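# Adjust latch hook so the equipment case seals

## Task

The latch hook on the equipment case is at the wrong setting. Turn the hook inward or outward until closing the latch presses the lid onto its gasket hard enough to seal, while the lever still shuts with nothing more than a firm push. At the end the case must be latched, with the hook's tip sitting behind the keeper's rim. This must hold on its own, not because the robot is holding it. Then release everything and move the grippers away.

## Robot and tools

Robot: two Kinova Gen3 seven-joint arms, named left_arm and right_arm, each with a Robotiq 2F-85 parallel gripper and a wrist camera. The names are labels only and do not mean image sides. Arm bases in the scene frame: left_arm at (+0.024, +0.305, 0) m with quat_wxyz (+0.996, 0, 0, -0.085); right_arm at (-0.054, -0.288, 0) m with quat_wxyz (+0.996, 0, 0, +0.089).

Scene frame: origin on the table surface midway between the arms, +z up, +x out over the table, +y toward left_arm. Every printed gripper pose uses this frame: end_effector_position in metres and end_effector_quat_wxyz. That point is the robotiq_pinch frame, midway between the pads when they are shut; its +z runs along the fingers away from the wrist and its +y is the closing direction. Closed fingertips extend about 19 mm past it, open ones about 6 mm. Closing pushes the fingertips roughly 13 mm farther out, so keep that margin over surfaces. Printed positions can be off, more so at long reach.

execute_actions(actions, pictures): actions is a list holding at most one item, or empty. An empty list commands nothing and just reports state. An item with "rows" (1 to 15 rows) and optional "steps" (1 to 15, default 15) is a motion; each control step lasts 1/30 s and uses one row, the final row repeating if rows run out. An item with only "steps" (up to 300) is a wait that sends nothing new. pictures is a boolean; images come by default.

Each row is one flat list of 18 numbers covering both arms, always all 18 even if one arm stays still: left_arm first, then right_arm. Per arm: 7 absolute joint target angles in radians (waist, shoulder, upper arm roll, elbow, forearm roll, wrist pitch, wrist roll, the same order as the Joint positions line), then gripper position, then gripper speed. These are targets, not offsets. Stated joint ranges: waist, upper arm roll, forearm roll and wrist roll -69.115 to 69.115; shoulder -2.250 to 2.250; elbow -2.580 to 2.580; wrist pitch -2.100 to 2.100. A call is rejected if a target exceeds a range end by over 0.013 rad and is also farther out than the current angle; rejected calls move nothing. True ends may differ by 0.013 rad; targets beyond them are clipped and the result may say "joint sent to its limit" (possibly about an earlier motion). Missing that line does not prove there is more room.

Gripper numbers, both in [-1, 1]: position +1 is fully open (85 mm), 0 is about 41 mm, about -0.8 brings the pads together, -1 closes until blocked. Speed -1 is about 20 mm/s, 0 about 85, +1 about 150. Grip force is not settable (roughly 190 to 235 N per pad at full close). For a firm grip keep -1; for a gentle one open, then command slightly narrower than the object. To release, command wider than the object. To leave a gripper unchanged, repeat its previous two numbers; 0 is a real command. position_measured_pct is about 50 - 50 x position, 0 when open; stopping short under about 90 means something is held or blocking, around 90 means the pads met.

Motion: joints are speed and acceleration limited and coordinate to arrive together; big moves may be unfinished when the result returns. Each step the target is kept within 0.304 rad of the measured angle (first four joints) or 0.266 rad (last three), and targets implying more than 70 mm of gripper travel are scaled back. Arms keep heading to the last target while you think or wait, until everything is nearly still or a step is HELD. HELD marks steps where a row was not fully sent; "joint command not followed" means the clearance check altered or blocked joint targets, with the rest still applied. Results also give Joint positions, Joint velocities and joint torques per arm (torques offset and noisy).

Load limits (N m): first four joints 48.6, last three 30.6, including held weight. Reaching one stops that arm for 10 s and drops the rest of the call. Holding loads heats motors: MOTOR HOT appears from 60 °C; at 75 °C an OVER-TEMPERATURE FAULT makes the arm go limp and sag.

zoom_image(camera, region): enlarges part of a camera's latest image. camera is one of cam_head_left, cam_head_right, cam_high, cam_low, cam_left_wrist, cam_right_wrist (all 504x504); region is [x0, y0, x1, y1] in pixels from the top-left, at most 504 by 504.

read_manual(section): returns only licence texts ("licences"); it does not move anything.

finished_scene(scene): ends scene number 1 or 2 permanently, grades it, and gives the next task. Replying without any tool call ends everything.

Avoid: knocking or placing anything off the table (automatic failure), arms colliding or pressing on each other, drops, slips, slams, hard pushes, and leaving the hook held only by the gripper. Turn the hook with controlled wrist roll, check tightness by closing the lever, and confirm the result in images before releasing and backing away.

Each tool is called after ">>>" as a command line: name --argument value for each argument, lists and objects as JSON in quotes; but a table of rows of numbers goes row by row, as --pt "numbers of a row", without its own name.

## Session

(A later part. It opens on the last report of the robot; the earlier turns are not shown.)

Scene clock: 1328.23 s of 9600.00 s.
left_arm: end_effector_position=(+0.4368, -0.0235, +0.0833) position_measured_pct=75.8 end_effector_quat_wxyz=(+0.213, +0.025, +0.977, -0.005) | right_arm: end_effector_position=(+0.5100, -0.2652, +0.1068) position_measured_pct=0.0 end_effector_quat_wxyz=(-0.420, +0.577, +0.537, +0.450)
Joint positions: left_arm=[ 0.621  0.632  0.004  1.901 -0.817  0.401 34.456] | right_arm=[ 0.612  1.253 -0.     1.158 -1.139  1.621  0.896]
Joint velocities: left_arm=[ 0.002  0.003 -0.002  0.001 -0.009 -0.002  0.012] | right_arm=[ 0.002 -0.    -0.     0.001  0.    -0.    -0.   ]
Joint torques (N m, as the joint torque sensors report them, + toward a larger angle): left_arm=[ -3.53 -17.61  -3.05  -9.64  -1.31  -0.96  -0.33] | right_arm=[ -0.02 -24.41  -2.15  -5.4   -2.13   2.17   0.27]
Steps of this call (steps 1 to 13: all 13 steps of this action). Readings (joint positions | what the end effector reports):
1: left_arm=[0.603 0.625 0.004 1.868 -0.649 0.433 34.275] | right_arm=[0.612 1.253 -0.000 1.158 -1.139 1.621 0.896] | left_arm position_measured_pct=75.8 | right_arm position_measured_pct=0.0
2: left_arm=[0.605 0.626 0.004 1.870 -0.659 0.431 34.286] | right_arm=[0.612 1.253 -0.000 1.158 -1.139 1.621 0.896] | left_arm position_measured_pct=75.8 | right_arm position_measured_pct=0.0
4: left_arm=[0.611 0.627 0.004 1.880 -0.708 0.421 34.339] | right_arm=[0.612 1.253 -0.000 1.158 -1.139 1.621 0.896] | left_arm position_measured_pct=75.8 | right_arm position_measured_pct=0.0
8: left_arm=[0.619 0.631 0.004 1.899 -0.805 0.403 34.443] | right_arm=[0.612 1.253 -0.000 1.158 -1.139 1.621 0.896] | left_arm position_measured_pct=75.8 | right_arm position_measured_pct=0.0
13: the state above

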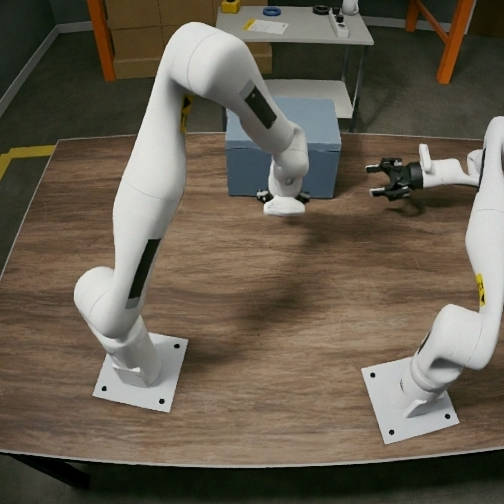

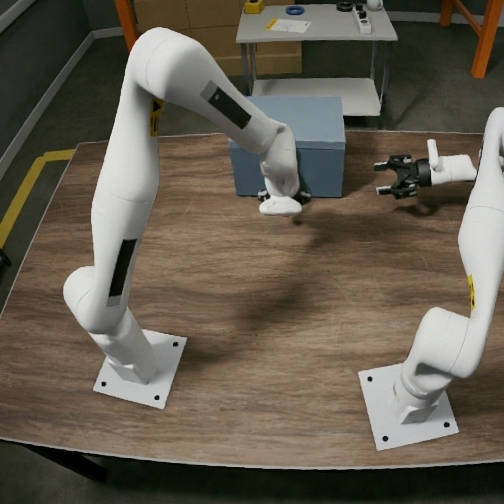

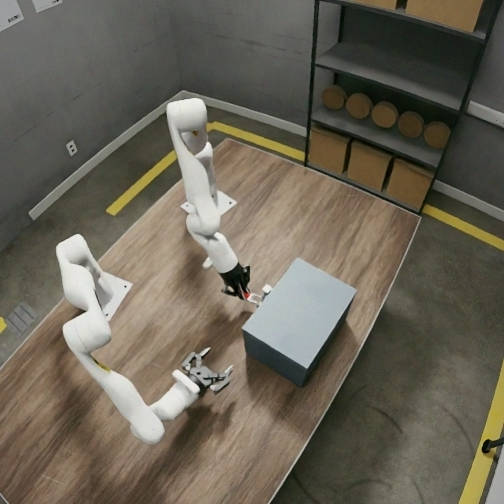

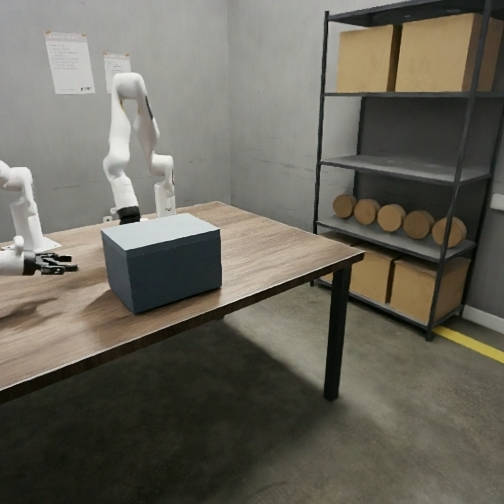

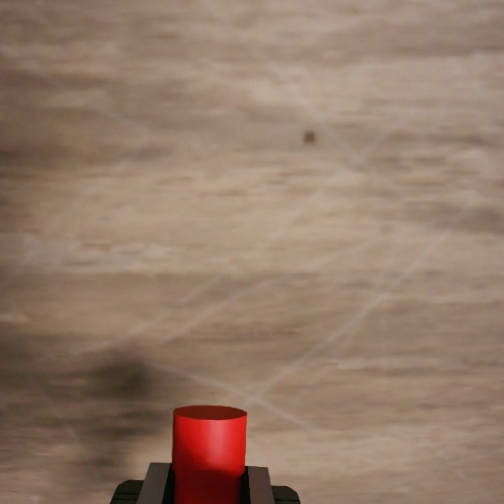

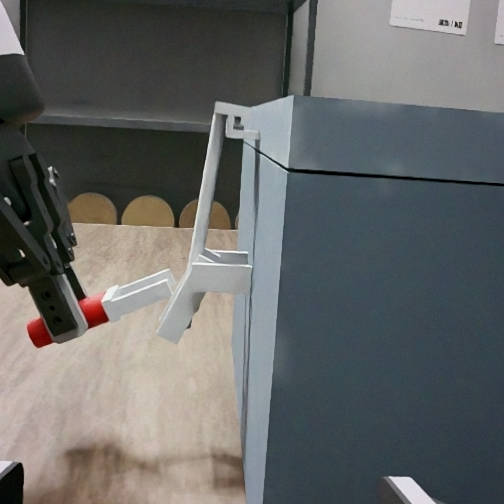

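>>> execute_actions --actions '[{"rows":[[0.6347,0.6421,0,1.9282,-1.0161,0.3824,34.6643,-0.62,-0.2,0.6118,1.2528,0,1.158,-1.1386,1.6209,0.8957,1,0]],"steps":11}]' --pictures false

>>> execute_actions --actions '[{"rows":[[0.6519,0.6541,0,1.9577,-1.2179,0.3809,34.8804,-0.62,-0.2,0.6118,1.2528,0,1.158,-1.1386,1.6209,0.8957,1,0]],"steps":11}]' --pictures false

>>> execute_actions --actions '[{"rows":[[0.6688,0.669,0,1.985,-1.4104,0.3969,35.0885,-0.62,-0.2,0.6118,1.2528,0,1.158,-1.1386,1.6209,0.8957,1,0]],"steps":11}]' --pictures false

>>> execute_actions --actions '[{"rows":[[0.6857,0.6868,0,2.0102,-1.5858,0.4268,35.2806,-0.62,-0.2,0.6118,1.2528,0,1.158,-1.1386,1.6209,0.8957,1,0]],"steps":13}]'

>>> zoom_image --camera "cam_right_wrist" --region '[270, 140, 330, 190]'

Scene clock: 1344.10 s of 9600.00 s.
left_arm: end_effector_position=(+0.4379, -0.0235, +0.0795) position_measured_pct=75.8 end_effector_quat_wxyz=(+0.234, +0.025, +0.972, -0.006) | right_arm: end_effector_position=(+0.5100, -0.2652, +0.1068) position_measured_pct=0.0 end_effector_quat_wxyz=(-0.420, +0.577, +0.537, +0.450)
Joint positions: left_arm=[ 0.638  0.642  0.005  1.933 -1.011  0.383 34.663] | right_arm=[ 0.612  1.253 -0.     1.158 -1.139  1.621  0.896]
Joint velocities: left_arm=[ 0.006  0.001 -0.006  0.005 -0.034 -0.004  0.035] | right_arm=[-0.001  0.001 -0.    -0.    -0.    -0.001  0.   ]
Joint torques (N m, as the joint torque sensors report them, + toward a larger angle): left_arm=[ -3.06 -18.15  -2.67 -10.08  -1.56  -0.29   0.14] | right_arm=[  0.16 -24.63  -1.89  -4.93  -2.09   2.18   0.25]
Steps of this call (steps 1 to 15: the robot went on to your last target; steps 16 to 465: nothing new was sent; steps 466 to 476: all 11 steps of this action). Readings (joint positions | what the end effector reports):
466: left_arm=[0.621 0.632 0.004 1.902 -0.819 0.400 34.458] | right_arm=[0.612 1.253 -0.000 1.158 -1.139 1.621 0.896] | left_arm position_measured_pct=75.8 | right_arm position_measured_pct=0.0
467: left_arm=[0.622 0.633 0.004 1.903 -0.828 0.399 34.468] | right_arm=[0.612 1.253 -0.000 1.158 -1.139 1.621 0.896] | left_arm position_measured_pct=75.8 | right_arm position_measured_pct=0.0
469: left_arm=[0.627 0.635 0.004 1.911 -0.875 0.395 34.518] | right_arm=[0.612 1.253 -0.000 1.158 -1.139 1.621 0.896] | left_arm position_measured_pct=75.8 | right_arm position_measured_pct=0.0
473: left_arm=[0.636 0.641 0.005 1.930 -0.992 0.385 34.643] | right_arm=[0.612 1.253 -0.000 1.158 -1.139 1.621 0.896] | left_arm position_measured_pct=75.8 | right_arm position_measured_pct=0.0
476: the state above

Scene clock: 1344.47 s of 9600.00 s.
left_arm: end_effector_position=(+0.4393, -0.0234, +0.0757) position_measured_pct=75.8 end_effector_quat_wxyz=(+0.255, +0.025, +0.967, -0.007) | right_arm: end_effector_position=(+0.5100, -0.2652, +0.1068) position_measured_pct=0.0 end_effector_quat_wxyz=(-0.420, +0.577, +0.537, +0.450)
Joint positions: left_arm=[ 0.655  0.654  0.004  1.963 -1.213  0.38  34.879] | right_arm=[ 0.612  1.253 -0.     1.158 -1.139  1.621  0.896]
Joint velocities: left_arm=[ 0.007  0.005 -0.005  0.005 -0.036 -0.001  0.038] | right_arm=[ 0.001  0.001 -0.     0.    -0.    -0.    -0.   ]
Joint torques (N m, as the joint torque sensors report them, + toward a larger angle): left_arm=[ -2.76 -18.7   -2.59  -9.43  -1.38   0.42  -0.37] | right_arm=[ -0.37 -24.55  -2.47  -5.18  -2.1    2.12   0.41]
Steps of this call (steps 1 to 11: all 11 steps of this action). Readings (joint positions | what the end effector reports):
1: left_arm=[0.638 0.642 0.004 1.934 -1.013 0.383 34.665] | right_arm=[0.612 1.253 -0.000 1.158 -1.139 1.621 0.896] | left_arm position_measured_pct=75.8 | right_arm position_measured_pct=0.0
2: left_arm=[0.639 0.643 0.004 1.935 -1.022 0.383 34.675] | right_arm=[0.612 1.253 -0.000 1.158 -1.139 1.621 0.896] | left_arm position_measured_pct=75.8 | right_arm position_measured_pct=0.0
4: left_arm=[0.644 0.646 0.004 1.942 -1.071 0.382 34.727] | right_arm=[0.612 1.253 -0.000 1.158 -1.139 1.621 0.896] | left_arm position_measured_pct=75.8 | right_arm position_measured_pct=0.0
8: left_arm=[0.653 0.653 0.004 1.960 -1.192 0.381 34.857] | right_arm=[0.612 1.253 -0.000 1.158 -1.139 1.621 0.896] | left_arm position_measured_pct=75.8 | right_arm position_measured_pct=0.0
11: the state above

Scene clock: 1344.83 s of 9600.00 s.
left_arm: end_effector_position=(+0.4407, -0.0233, +0.0720) position_measured_pct=75.8 end_effector_quat_wxyz=(+0.275, +0.025, +0.961, -0.007) | right_arm: end_effector_position=(+0.5100, -0.2652, +0.1068) position_measured_pct=0.0 end_effector_quat_wxyz=(-0.420, +0.577, +0.537, +0.450)
Joint positions: left_arm=[ 0.671  0.669  0.004  1.99  -1.405  0.395 35.087] | right_arm=[ 0.612  1.253 -0.     1.158 -1.139  1.621  0.896]
Joint velocities: left_arm=[ 0.007  0.005 -0.003  0.004 -0.032  0.004  0.035] | right_arm=[-0.001 -0.001 -0.    -0.     0.    -0.    -0.   ]
Joint torques (N m, as the joint torque sensors report them, + toward a larger angle): left_arm=[ -3.06 -19.01  -3.24  -9.5   -1.81   1.21  -0.06] | right_arm=[ -0.4  -24.33  -2.19  -5.26  -1.98   2.33   0.15]
Steps of this call (steps 1 to 11: all 11 steps of this action). Readings (joint positions | what the end effector reports):
1: left_arm=[0.655 0.654 0.004 1.963 -1.215 0.381 34.881] | right_arm=[0.612 1.253 -0.000 1.158 -1.139 1.621 0.896] | left_arm position_measured_pct=75.8 | right_arm position_measured_pct=0.0
2: left_arm=[0.656 0.655 0.004 1.965 -1.224 0.382 34.891] | right_arm=[0.612 1.253 -0.000 1.158 -1.139 1.621 0.896] | left_arm position_measured_pct=75.8 | right_arm position_measured_pct=0.0
4: left_arm=[0.662 0.659 0.004 1.971 -1.273 0.386 34.944] | right_arm=[0.612 1.253 -0.000 1.158 -1.139 1.621 0.896] | left_arm position_measured_pct=75.8 | right_arm position_measured_pct=0.0
8: left_arm=[0.670 0.668 0.004 1.988 -1.387 0.394 35.068] | right_arm=[0.612 1.253 -0.000 1.158 -1.139 1.621 0.896] | left_arm position_measured_pct=75.8 | right_arm position_measured_pct=0.0
11: the state above

Scene clock: 1345.27 s of 9600.00 s.
left_arm: end_effector_position=(+0.4425, -0.0233, +0.0683) position_measured_pct=75.8 end_effector_quat_wxyz=(+0.296, +0.025, +0.955, -0.008) | right_arm: end_effector_position=(+0.5100, -0.2652, +0.1068) position_measured_pct=0.0 end_effector_quat_wxyz=(-0.420, +0.577, +0.537, +0.450)
Joint positions: left_arm=[ 0.688  0.688  0.004  2.016 -1.582  0.424 35.281] | right_arm=[ 0.612  1.253 -0.     1.158 -1.139  1.621  0.896]
Joint velocities: left_arm=[ 0.004  0.004 -0.003  0.001 -0.012  0.003  0.01 ] | right_arm=[-0.001  0.002  0.    -0.    -0.    -0.     0.   ]
Joint torques (N m, as the joint torque sensors report them, + toward a larger angle): left_arm=[ -2.29 -20.12  -2.65  -8.68  -1.08   1.78   0.17] | right_arm=[ -0.08 -24.71  -2.44  -5.4   -1.92   2.27   0.18]
Steps of this call (steps 1 to 13: all 13 steps of this action). Readings (joint positions | what the end effector reports):
1: left_arm=[0.672 0.670 0.004 1.991 -1.408 0.395 35.090] | right_arm=[0.612 1.253 -0.000 1.158 -1.139 1.621 0.896] | left_arm position_measured_pct=75.8 | right_arm position_measured_pct=0.0
2: left_arm=[0.673 0.671 0.004 1.992 -1.417 0.397 35.099] | right_arm=[0.612 1.253 -0.000 1.158 -1.139 1.621 0.896] | left_arm position_measured_pct=75.8 | right_arm position_measured_pct=0.0
4: left_arm=[0.679 0.676 0.004 1.998 -1.465 0.405 35.152] | right_arm=[0.612 1.253 -0.000 1.158 -1.139 1.621 0.896] | left_arm position_measured_pct=75.8 | right_arm position_measured_pct=0.0
8: left_arm=[0.687 0.686 0.004 2.014 -1.568 0.421 35.265] | right_arm=[0.612 1.253 -0.000 1.158 -1.139 1.621 0.896] | left_arm position_measured_pct=75.8 | right_arm position_measured_pct=0.0
13: the state above

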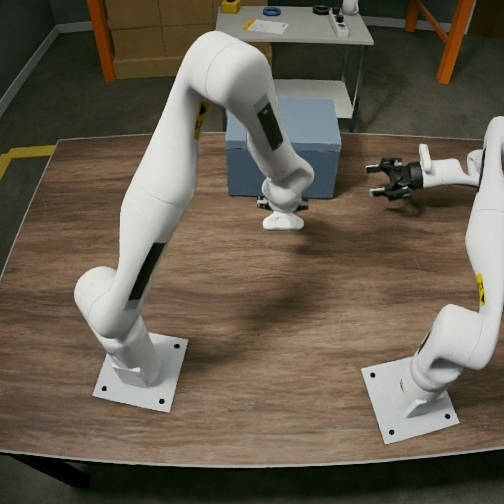

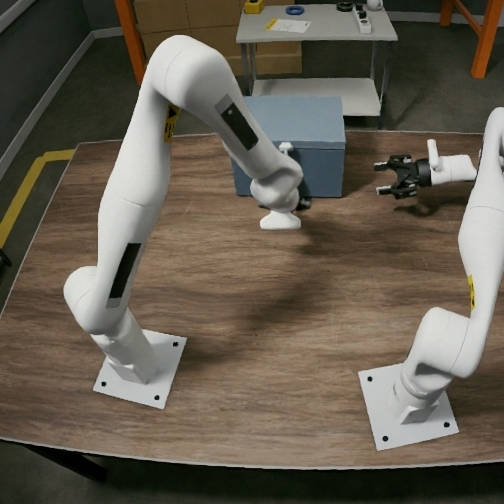

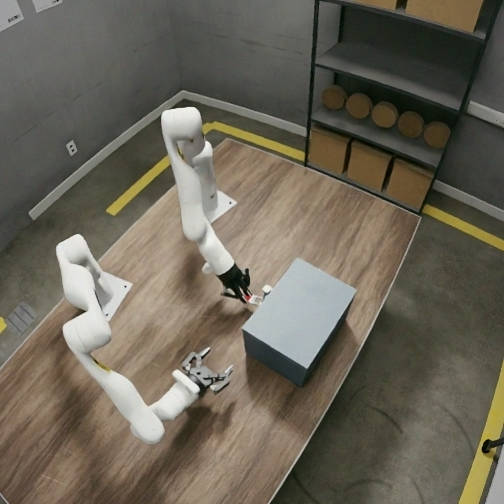

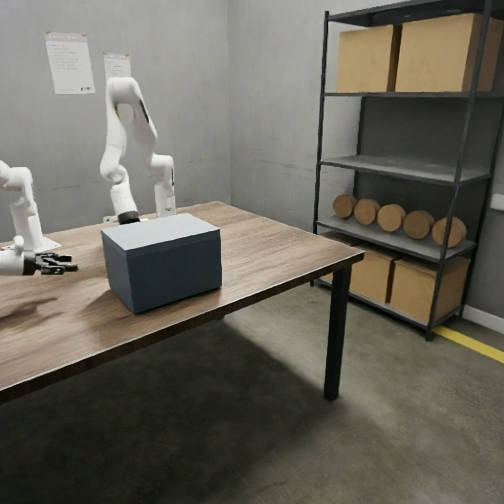

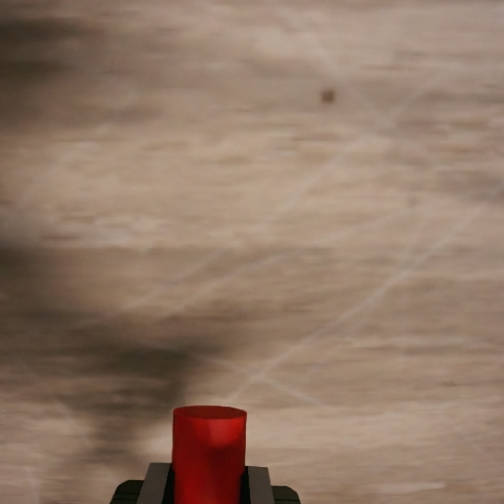

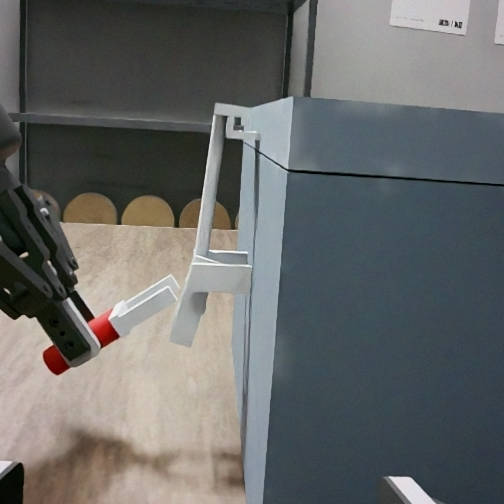

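Region (270, 140, 330, 190) of cam_right_wrist's 504x504 image, scaled by 8.400.

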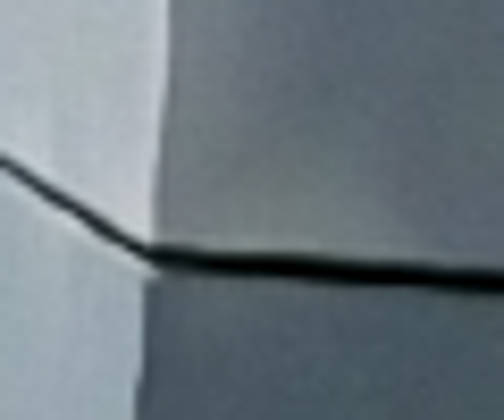

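>>> execute_actions --actions '[{"rows":[[0.702,0.7074,0,2.033,-1.7283,0.4687,35.4409,-0.62,-0.2,0.6118,1.2528,0,1.158,-1.1386,1.6209,0.8957,1,0]],"steps":10}]' --pictures false

>>> execute_actions --actions '[{"rows":[[0.7182,0.7306,0,2.0533,-1.845,0.5196,35.5764,-0.62,-0.2,0.6118,1.2528,0,1.158,-1.1386,1.6209,0.8957,1,0]],"steps":10}]' --pictures false

>>> execute_actions --actions '[{"rows":[[0.7484,0.7848,0,2.0862,-2.006,0.6377,35.7784,-0.62,-0.2,0.6118,1.2528,0,1.158,-1.1386,1.6209,0.8957,1,0]],"steps":14}]'

>>> zoom_image --camera "cam_right_wrist" --region '[270, 140, 330, 190]'

Scene clock: 1355.07 s of 9600.00 s.
left_arm: end_effector_position=(+0.4443, -0.0232, +0.0649) position_measured_pct=75.8 end_effector_quat_wxyz=(+0.316, +0.025, +0.948, -0.008) | right_arm: end_effector_position=(+0.5100, -0.2652, +0.1068) position_measured_pct=0.0 end_effector_quat_wxyz=(-0.420, +0.577, +0.537, +0.450)
Joint positions: left_arm=[ 0.704  0.709  0.004  2.038 -1.723  0.464 35.439] | right_arm=[ 0.612  1.253 -0.     1.158 -1.139  1.621  0.896]
Joint velocities: left_arm=[ 0.007  0.011 -0.005  0.004 -0.037  0.015  0.042] | right_arm=[ 0.001  0.    -0.     0.    -0.     0.    -0.   ]
Joint torques (N m, as the joint torque sensors report them, + toward a larger angle): left_arm=[ -2.77 -20.07  -3.99  -9.02  -1.39   2.85  -0.57] | right_arm=[ -0.04 -24.65  -2.17  -5.3   -1.95   2.18   0.24]
Steps of this call (steps 1 to 15: the robot went on to your last target; steps 16 to 284: nothing new was sent; steps 285 to 294: all 10 steps of this action). Readings (joint positions | what the end effector reports):
285: left_arm=[0.689 0.689 0.004 2.016 -1.584 0.425 35.283] | right_arm=[0.612 1.253 -0.000 1.158 -1.139 1.621 0.896] | left_arm position_measured_pct=75.8 | right_arm position_measured_pct=0.0
286: left_arm=[0.691 0.690 0.003 2.017 -1.593 0.427 35.292] | right_arm=[0.612 1.253 -0.000 1.158 -1.139 1.621 0.896] | left_arm position_measured_pct=75.8 | right_arm position_measured_pct=0.0
288: left_arm=[0.696 0.697 0.003 2.024 -1.637 0.441 35.342] | right_arm=[0.612 1.253 -0.000 1.158 -1.139 1.621 0.896] | left_arm position_measured_pct=75.8 | right_arm position_measured_pct=0.0
292: left_arm=[0.704 0.708 0.004 2.037 -1.717 0.462 35.432] | right_arm=[0.612 1.253 -0.000 1.158 -1.139 1.621 0.896] | left_arm position_measured_pct=75.8 | right_arm position_measured_pct=0.0
294: the state above

Scene clock: 1355.40 s of 9600.00 s.
left_arm: end_effector_position=(+0.4464, -0.0232, +0.0615) position_measured_pct=75.8 end_effector_quat_wxyz=(+0.336, +0.025, +0.941, -0.008) | right_arm: end_effector_position=(+0.5100, -0.2652, +0.1068) position_measured_pct=0.0 end_effector_quat_wxyz=(-0.420, +0.577, +0.537, +0.450)
Joint positions: left_arm=[ 0.72   0.732  0.004  2.058 -1.84   0.515 35.575] | right_arm=[ 0.612  1.253 -0.     1.158 -1.139  1.621  0.896]
Joint velocities: left_arm=[ 0.007  0.013 -0.002  0.003 -0.027  0.016  0.034] | right_arm=[ 0.001 -0.    -0.    -0.     0.    -0.     0.   ]
Joint torques (N m, as the joint torque sensors report them, + toward a larger angle): left_arm=[ -2.58 -20.39  -3.38  -7.89  -1.46   2.61  -0.72] | right_arm=[ -0.34 -24.47  -2.24  -5.31  -1.96   2.17   0.09]
Steps of this call (steps 1 to 10: all 10 steps of this action). Readings (joint positions | what the end effector reports):
1: left_arm=[0.705 0.709 0.004 2.038 -1.725 0.465 35.442] | right_arm=[0.612 1.253 -0.000 1.158 -1.139 1.621 0.896] | left_arm position_measured_pct=75.8 | right_arm position_measured_pct=0.0
2: left_arm=[0.707 0.712 0.004 2.040 -1.734 0.470 35.452] | right_arm=[0.612 1.253 -0.000 1.158 -1.139 1.621 0.896] | left_arm position_measured_pct=75.8 | right_arm position_measured_pct=0.0
4: left_arm=[0.713 0.721 0.003 2.046 -1.777 0.489 35.501] | right_arm=[0.612 1.253 -0.000 1.158 -1.139 1.621 0.896] | left_arm position_measured_pct=75.8 | right_arm position_measured_pct=0.0
8: left_arm=[0.720 0.731 0.004 2.058 -1.836 0.513 35.570] | right_arm=[0.612 1.253 -0.000 1.158 -1.139 1.621 0.896] | left_arm position_measured_pct=75.8 | right_arm position_measured_pct=0.0
10: the state above

Scene clock: 1355.87 s of 9600.00 s.
left_arm: end_effector_position=(+0.4511, -0.0232, +0.0550) position_measured_pct=75.8 end_effector_quat_wxyz=(+0.377, +0.025, +0.926, -0.009) | right_arm: end_effector_position=(+0.5100, -0.2652, +0.1068) position_measured_pct=0.0 end_effector_quat_wxyz=(-0.420, +0.577, +0.537, +0.450)
Joint positions: left_arm=[ 0.751  0.788  0.004  2.091 -2.004  0.633 35.779] | right_arm=[ 0.612  1.253 -0.     1.158 -1.139  1.621  0.896]
Joint velocities: left_arm=[ 0.004  0.007 -0.003 -0.002 -0.007  0.009  0.006] | right_arm=[ 0.001  0.001 -0.    -0.    -0.     0.     0.   ]
Joint torques (N m, as the joint torque sensors report them, + toward a larger angle): left_arm=[ -2.68 -21.14  -3.47  -6.87  -1.06   3.61  -0.4 ] | right_arm=[ -0.48 -24.4   -2.04  -5.24  -1.95   2.23   0.32]
Steps of this call (steps 1 to 14: all 14 steps of this action). Readings (joint positions | what the end effector reports):
1: left_arm=[0.721 0.734 0.004 2.059 -1.842 0.516 35.577] | right_arm=[0.612 1.253 -0.000 1.158 -1.139 1.621 0.896] | left_arm position_measured_pct=75.8 | right_arm position_measured_pct=0.0
2: left_arm=[0.723 0.737 0.004 2.060 -1.851 0.523 35.587] | right_arm=[0.612 1.253 -0.000 1.158 -1.139 1.621 0.896] | left_arm position_measured_pct=75.8 | right_arm position_measured_pct=0.0
4: left_arm=[0.733 0.752 0.004 2.067 -1.893 0.554 35.640] | right_arm=[0.612 1.253 -0.000 1.158 -1.139 1.621 0.896] | left_arm position_measured_pct=75.8 | right_arm position_measured_pct=0.0
8: left_arm=[0.748 0.782 0.005 2.087 -1.988 0.621 35.760] | right_arm=[0.612 1.253 -0.000 1.158 -1.139 1.621 0.896] | left_arm position_measured_pct=75.8 | right_arm position_measured_pct=0.0
14: the state above

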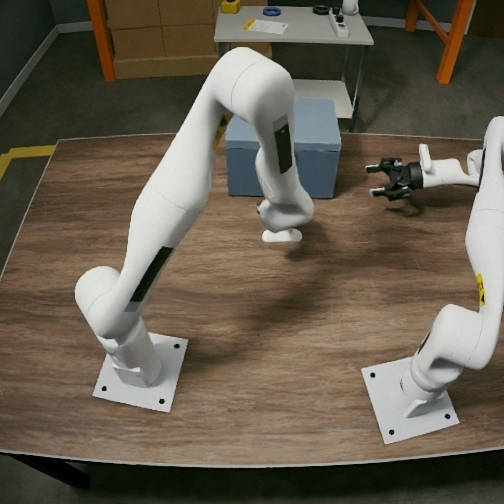

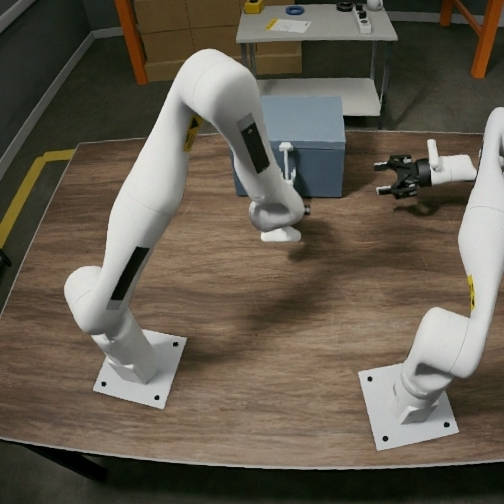

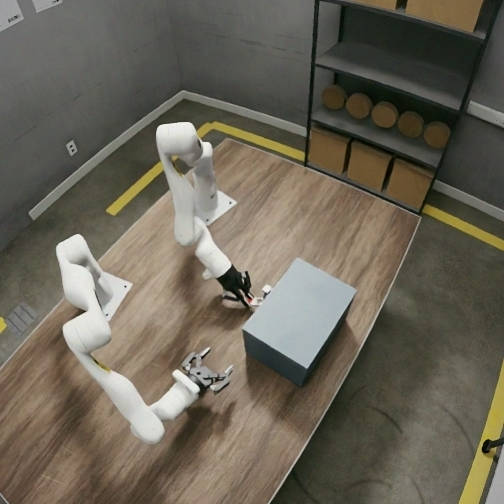

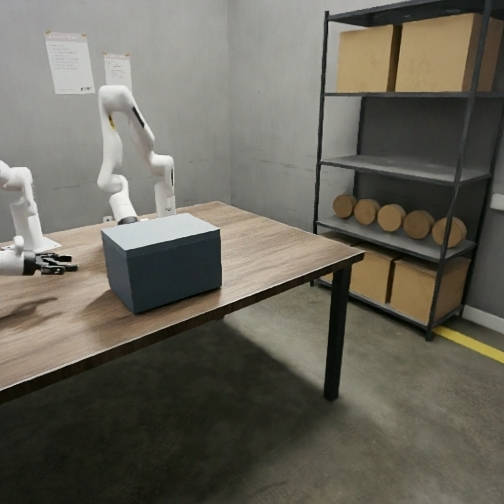

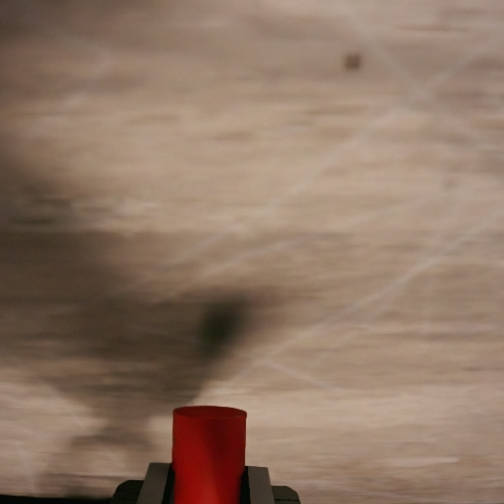

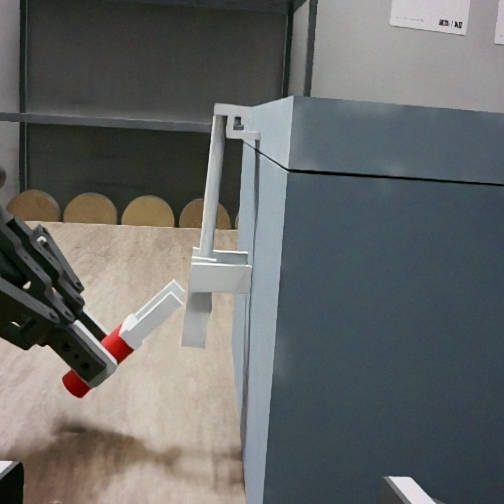

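Region (270, 140, 330, 190) of cam_right_wrist's 504x504 image, scaled by 8.400.

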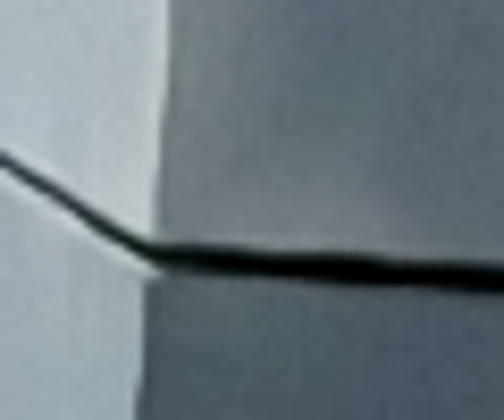

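>>> execute_actions --actions '[{"rows":[[0.7758,0.848,0,2.108,-2.1023,0.7669,35.9191,-0.62,-0.2,0.6118,1.2528,0,1.158,-1.1386,1.6209,0.8957,1,0]],"steps":14}]'

>>> zoom_image --camera "cam_right_wrist" --region '[120, 220, 280, 400]'

Scene clock: 1360.83 s of 9600.00 s.
left_arm: end_effector_position=(+0.4552, -0.0232, +0.0498) position_measured_pct=75.8 end_effector_quat_wxyz=(+0.416, +0.025, +0.909, -0.010) | right_arm: end_effector_position=(+0.5100, -0.2652, +0.1068) position_measured_pct=0.0 end_effector_quat_wxyz=(-0.420, +0.577, +0.537, +0.450)
Joint positions: left_arm=[ 0.779  0.85   0.005  2.115 -2.099  0.762 35.92 ] | right_arm=[ 0.612  1.253 -0.     1.158 -1.139  1.621  0.896]
Joint velocities: left_arm=[ 0.005  0.006 -0.003  0.001 -0.003  0.007  0.004] | right_arm=[-0.003  0.001  0.001  0.    -0.     0.    -0.   ]
Joint torques (N m, as the joint torque sensors report them, + toward a larger angle): left_arm=[ -3.63 -19.59  -4.3   -7.63  -1.44   3.87  -0.49] | right_arm=[ -0.17 -24.69  -2.59  -5.34  -1.94   2.18   0.09]
Steps of this call (steps 1 to 15: the robot went on to your last target; steps 16 to 135: nothing new was sent; steps 136 to 149: all 14 steps of this action). Readings (joint positions | what the end effector reports):
136: left_arm=[0.752 0.790 0.004 2.091 -2.005 0.635 35.781] | right_arm=[0.612 1.253 -0.000 1.158 -1.139 1.621 0.896] | left_arm position_measured_pct=75.8 | right_arm position_measured_pct=0.0
137: left_arm=[0.754 0.796 0.003 2.092 -2.012 0.645 35.790] | right_arm=[0.612 1.253 -0.000 1.158 -1.139 1.621 0.896] | left_arm position_measured_pct=75.8 | right_arm position_measured_pct=0.0
139: left_arm=[0.765 0.819 0.003 2.098 -2.046 0.691 35.839] | right_arm=[0.612 1.253 -0.000 1.158 -1.139 1.621 0.896] | left_arm position_measured_pct=75.8 | right_arm position_measured_pct=0.0
143: left_arm=[0.776 0.846 0.005 2.113 -2.094 0.754 35.913] | right_arm=[0.612 1.253 -0.000 1.158 -1.139 1.621 0.896] | left_arm position_measured_pct=75.8 | right_arm position_measured_pct=0.0
149: the state above

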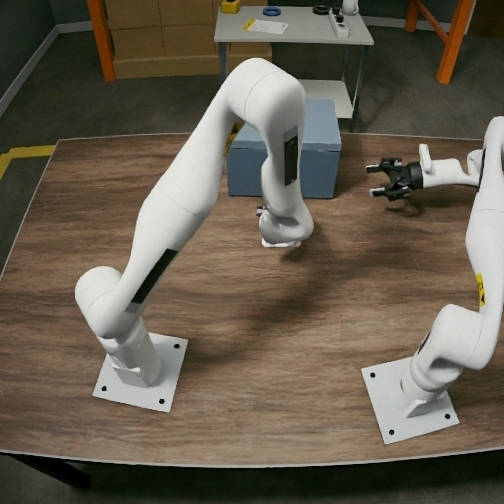

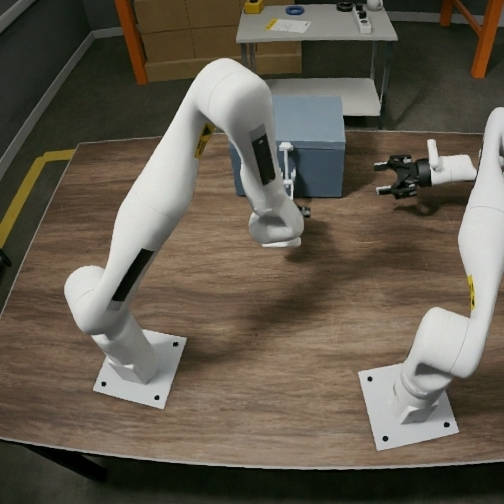

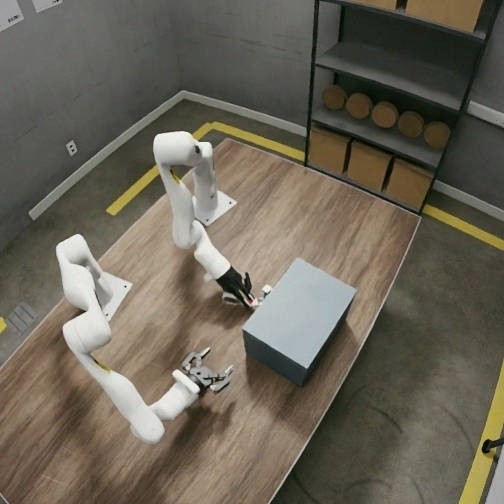

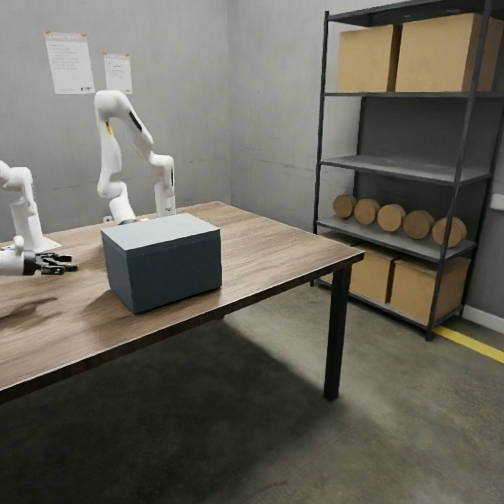

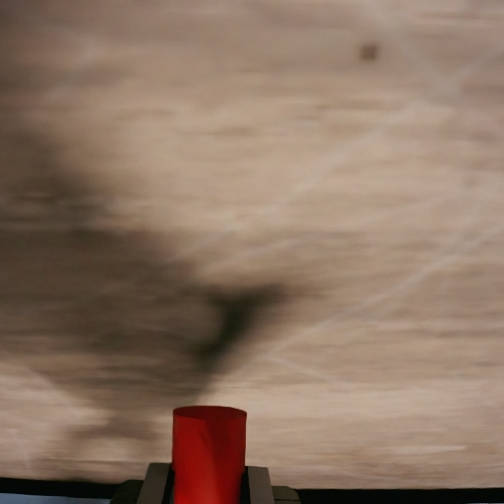

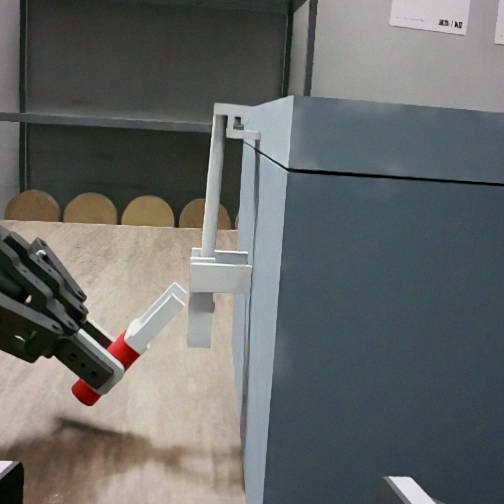

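Region (120, 220, 280, 400) of cam_right_wrist's 504x504 image, scaled by 2.800.

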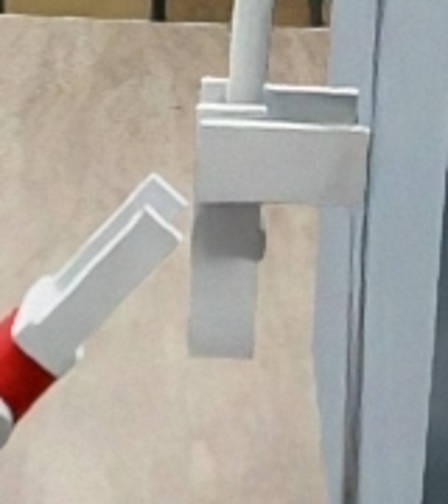

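>>> execute_actions --actions '[{"rows":[[0.7717,0.8385,0,2.1047,-2.0879,0.7475,35.898,-0.62,-0.2,0.6118,1.2528,0,1.158,-1.1386,1.6209,0.8957,1,0]],"steps":7}]' --pictures false

>>> execute_actions --actions '[{"rows":[[0.7717,0.8385,0,2.1047,-2.0879,0.7475,35.898,-0.15,0.3,0.6118,1.2528,0,1.158,-1.1386,1.6209,0.8957,1,0]],"steps":9}]'

Scene clock: 1371.63 s of 9600.00 s.
left_arm: end_effector_position=(+0.4552, -0.0232, +0.0500) position_measured_pct=75.8 end_effector_quat_wxyz=(+0.411, +0.025, +0.911, -0.009) | right_arm: end_effector_position=(+0.5100, -0.2652, +0.1068) position_measured_pct=0.0 end_effector_quat_wxyz=(-0.420, +0.577, +0.537, +0.450)
Joint positions: left_arm=[ 0.775  0.843  0.004  2.11  -2.087  0.744 35.9  ] | right_arm=[ 0.612  1.253 -0.     1.158 -1.139  1.621  0.896]
Joint velocities: left_arm=[-0.005 -0.009 -0.001 -0.006  0.013 -0.018 -0.018] | right_arm=[-0.003  0.001  0.    -0.     0.     0.001 -0.   ]
Joint torques (N m, as the joint torque sensors report them, + toward a larger angle): left_arm=[ -2.47 -21.71  -4.11  -6.28  -0.34   4.3   -0.29] | right_arm=[ -0.04 -24.31  -2.29  -5.39  -1.86   2.09   0.18]
Steps of this call (steps 1 to 15: the robot went on to your last target; steps 16 to 317: nothing new was sent; steps 318 to 324: all 7 steps of this action). Readings (joint positions | what the end effector reports):
318: left_arm=[0.779 0.849 0.005 2.114 -2.098 0.761 35.919] | right_arm=[0.612 1.253 -0.000 1.158 -1.139 1.621 0.896] | left_arm position_measured_pct=75.8 | right_arm position_measured_pct=0.0
319: left_arm=[0.777 0.847 0.005 2.113 -2.095 0.755 35.913] | right_arm=[0.612 1.253 -0.000 1.158 -1.139 1.621 0.896] | left_arm position_measured_pct=75.8 | right_arm position_measured_pct=0.0
321: left_arm=[0.776 0.844 0.005 2.111 -2.090 0.748 35.905] | right_arm=[0.612 1.253 -0.000 1.158 -1.139 1.621 0.896] | left_arm position_measured_pct=75.8 | right_arm position_measured_pct=0.0
324: the state above

Scene clock: 1371.93 s of 9600.00 s.
left_arm: end_effector_position=(+0.4606, -0.0227, +0.0544) position_measured_pct=58.3 end_effector_quat_wxyz=(+0.416, +0.022, +0.909, -0.009) | right_arm: end_effector_position=(+0.5100, -0.2652, +0.1068) position_measured_pct=0.0 end_effector_quat_wxyz=(-0.420, +0.577, +0.537, +0.450)
Joint positions: left_arm=[ 0.772  0.839 -0.     2.105 -2.088  0.748 35.898] | right_arm=[ 0.612  1.253 -0.     1.158 -1.139  1.621  0.896]
Joint velocities: left_arm=[-0.004 -0.005  0.001 -0.001  0.    -0.001 -0.001] | right_arm=[ 0.001 -0.001 -0.     0.    -0.    -0.     0.   ]
Joint torques (N m, as the joint torque sensors report them, + toward a larger angle): left_arm=[ -0.38 -18.65  -1.02  -2.6    0.13   1.87   0.27] | right_arm=[ -0.12 -24.41  -2.14  -5.4   -2.02   2.29   0.36]
Steps of this call (steps 1 to 9: all 9 steps of this action). Readings (joint positions | what the end effector reports):
1: left_arm=[0.775 0.843 0.004 2.110 -2.087 0.744 35.900] | right_arm=[0.612 1.253 -0.000 1.158 -1.139 1.621 0.896] | left_arm position_measured_pct=75.8 | right_arm position_measured_pct=0.0
2: left_arm=[0.775 0.843 0.004 2.109 -2.087 0.743 35.899] | right_arm=[0.612 1.253 -0.000 1.158 -1.139 1.621 0.896] | left_arm position_measured_pct=75.4 | right_arm position_measured_pct=0.0
4: left_arm=[0.774 0.842 0.002 2.107 -2.088 0.746 35.898] | right_arm=[0.612 1.253 -0.000 1.158 -1.139 1.621 0.896] | left_arm position_measured_pct=70.2 | right_arm position_measured_pct=0.0
8: left_arm=[0.772 0.839 -0.000 2.105 -2.088 0.748 35.898] | right_arm=[0.612 1.253 -0.000 1.158 -1.139 1.621 0.896] | left_arm position_measured_pct=59.1 | right_arm position_measured_pct=0.0
9: the state above

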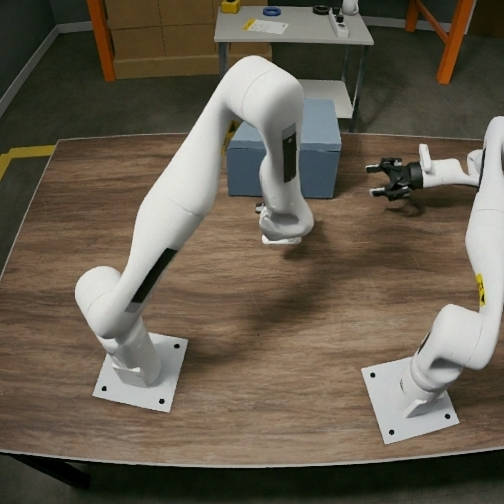

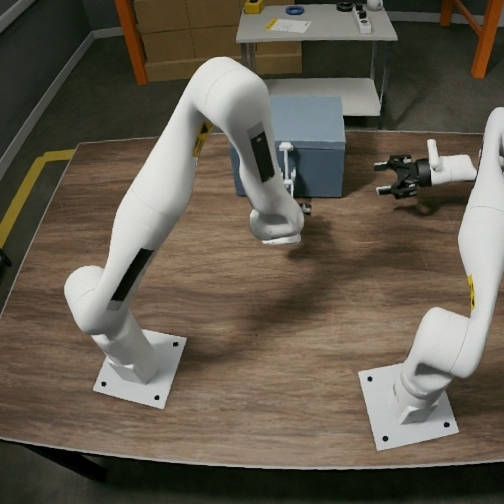

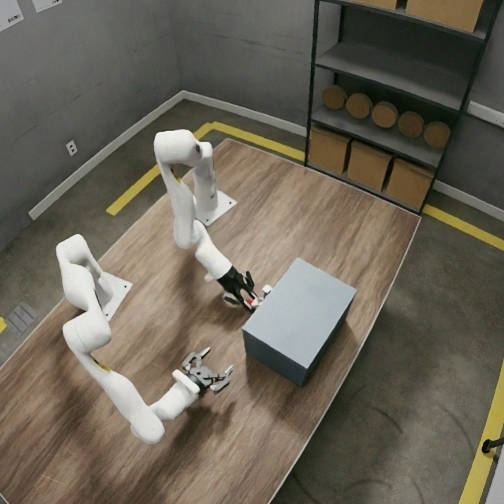

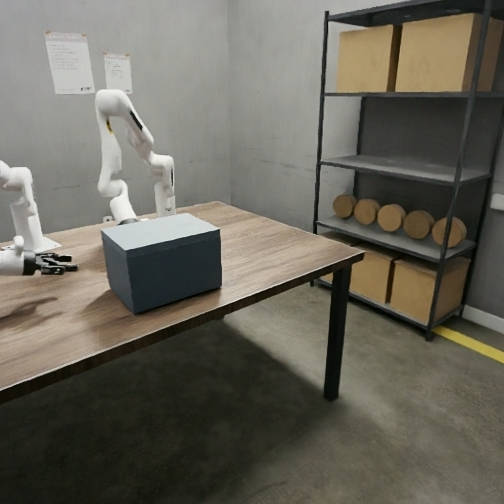

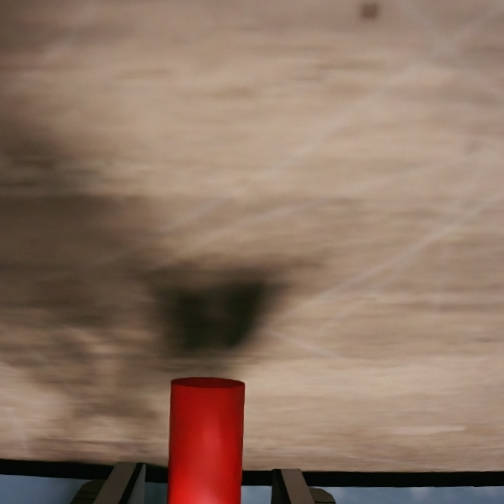

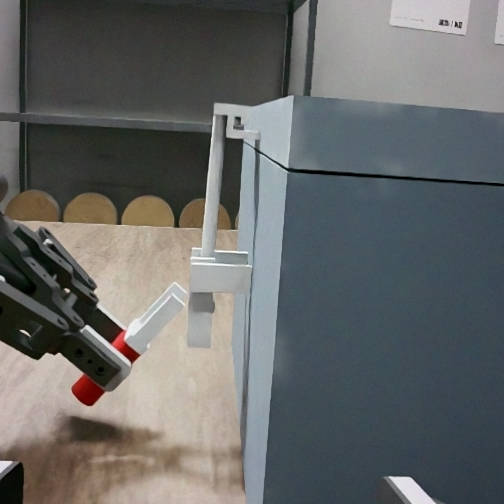

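>>> execute_actions --actions '[{"rows":[[0.8671,0.7121,0,2.1889,-1.9452,0.7433,35.830,-0.15,0.3,0.6118,1.2528,0,1.158,-1.1386,1.6209,0.8957,1,0]],"steps":15}]'

>>> zoom_image --camera "cam_right_wrist" --region '[270, 140, 330, 190]'

>>> zoom_image --camera "cam_right_wrist" --region '[180, 40, 280, 140]'

Scene clock: 1387.03 s of 9600.00 s.
left_arm: end_effector_position=(+0.4164, -0.0187, +0.0927) position_measured_pct=57.5 end_effector_quat_wxyz=(+0.414, +0.022, +0.910, -0.009) | right_arm: end_effector_position=(+0.5100, -0.2652, +0.1068) position_measured_pct=0.0 end_effector_quat_wxyz=(-0.420, +0.577, +0.537, +0.450)
Joint positions: left_arm=[ 0.865  0.714  0.     2.189 -1.945  0.743 35.83 ] | right_arm=[ 0.612  1.253 -0.     1.158 -1.139  1.621  0.896]
Joint velocities: left_arm=[ 0.016 -0.02   0.001  0.002  0.001 -0.    -0.002] | right_arm=[-0.002 -0.    -0.     0.     0.    -0.    -0.   ]
Joint torques (N m, as the joint torque sensors report them, + toward a larger angle): left_arm=[ -0.37 -16.19  -1.07  -3.36  -0.7    1.92  -0.27] | right_arm=[ -0.58 -24.46  -2.45  -5.34  -2.02   2.3    0.38]
Steps of this call (steps 1 to 15: the robot went on to your last target; steps 16 to 438: nothing new was sent; steps 439 to 453: all 15 steps of this action). Readings (joint positions | what the end effector reports):
439: left_arm=[0.773 0.837 -0.000 2.105 -2.087 0.747 35.898] | right_arm=[0.612 1.253 -0.000 1.158 -1.139 1.621 0.896] | left_arm position_measured_pct=57.5 | right_arm position_measured_pct=0.0
440: left_arm=[0.778 0.830 -0.001 2.109 -2.082 0.747 35.895] | right_arm=[0.612 1.253 -0.000 1.158 -1.139 1.621 0.896] | left_arm position_measured_pct=57.5 | right_arm position_measured_pct=0.0
442: left_arm=[0.801 0.800 -0.002 2.127 -2.052 0.746 35.881] | right_arm=[0.612 1.253 -0.000 1.158 -1.139 1.621 0.896] | left_arm position_measured_pct=57.5 | right_arm position_measured_pct=0.0
446: left_arm=[0.853 0.731 0.001 2.176 -1.966 0.744 35.840] | right_arm=[0.612 1.253 -0.000 1.158 -1.139 1.621 0.896] | left_arm position_measured_pct=57.5 | right_arm position_measured_pct=0.0
453: the state above

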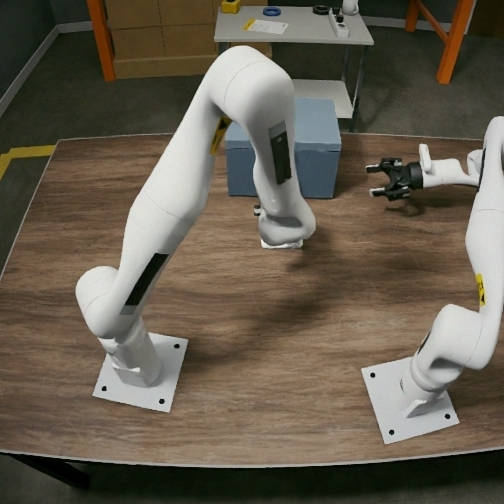

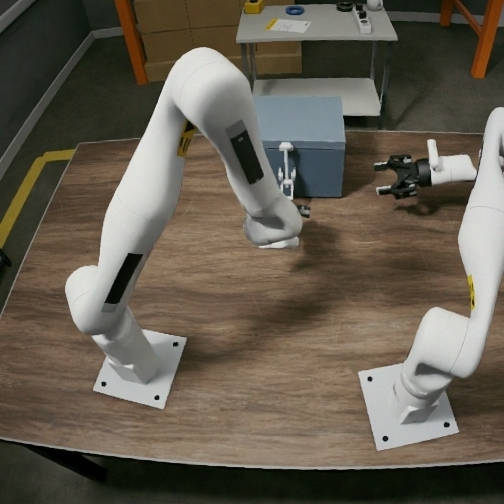

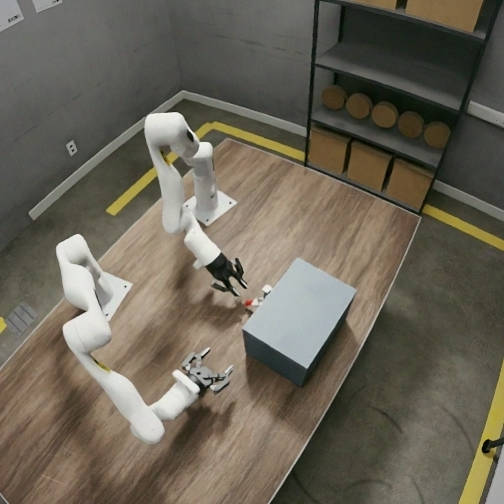

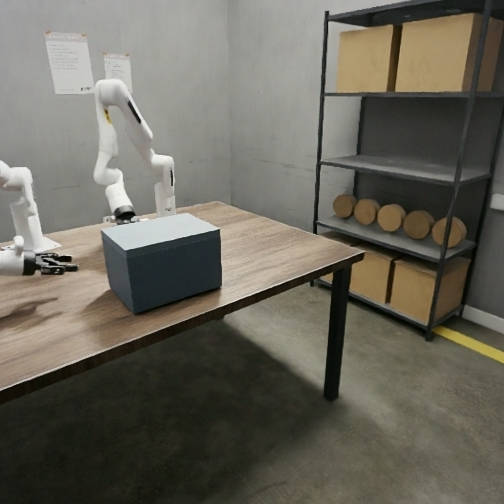

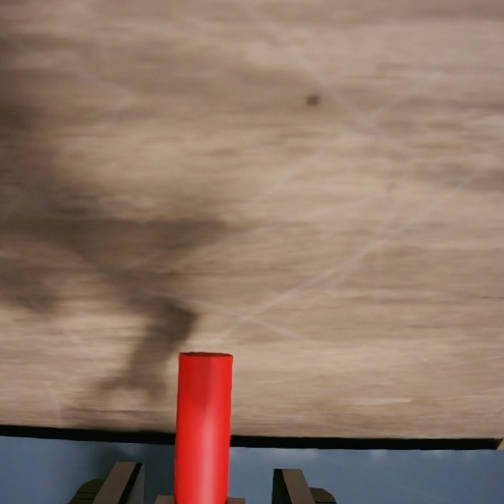

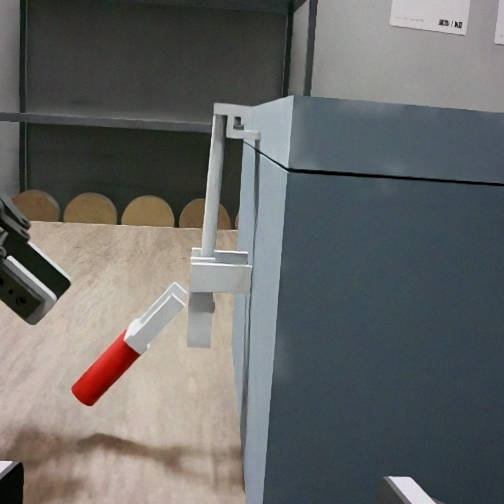

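Region (270, 140, 330, 190) of cam_right_wrist's 504x504 image, scaled by 8.400.

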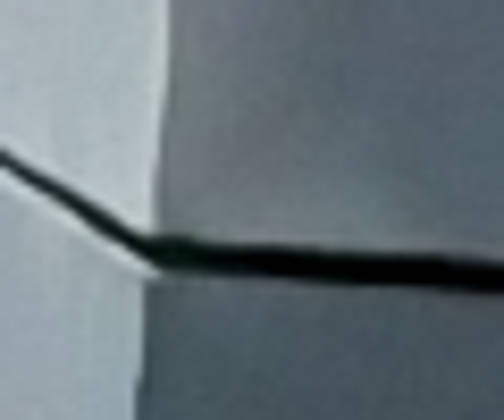

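Region (180, 40, 280, 140) of cam_right_wrist's 504x504 image, scaled by 5.040.

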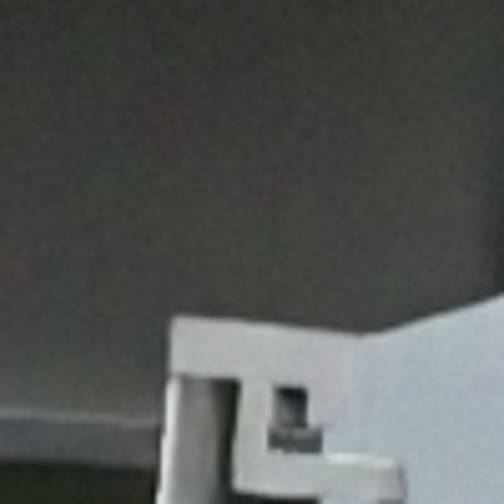

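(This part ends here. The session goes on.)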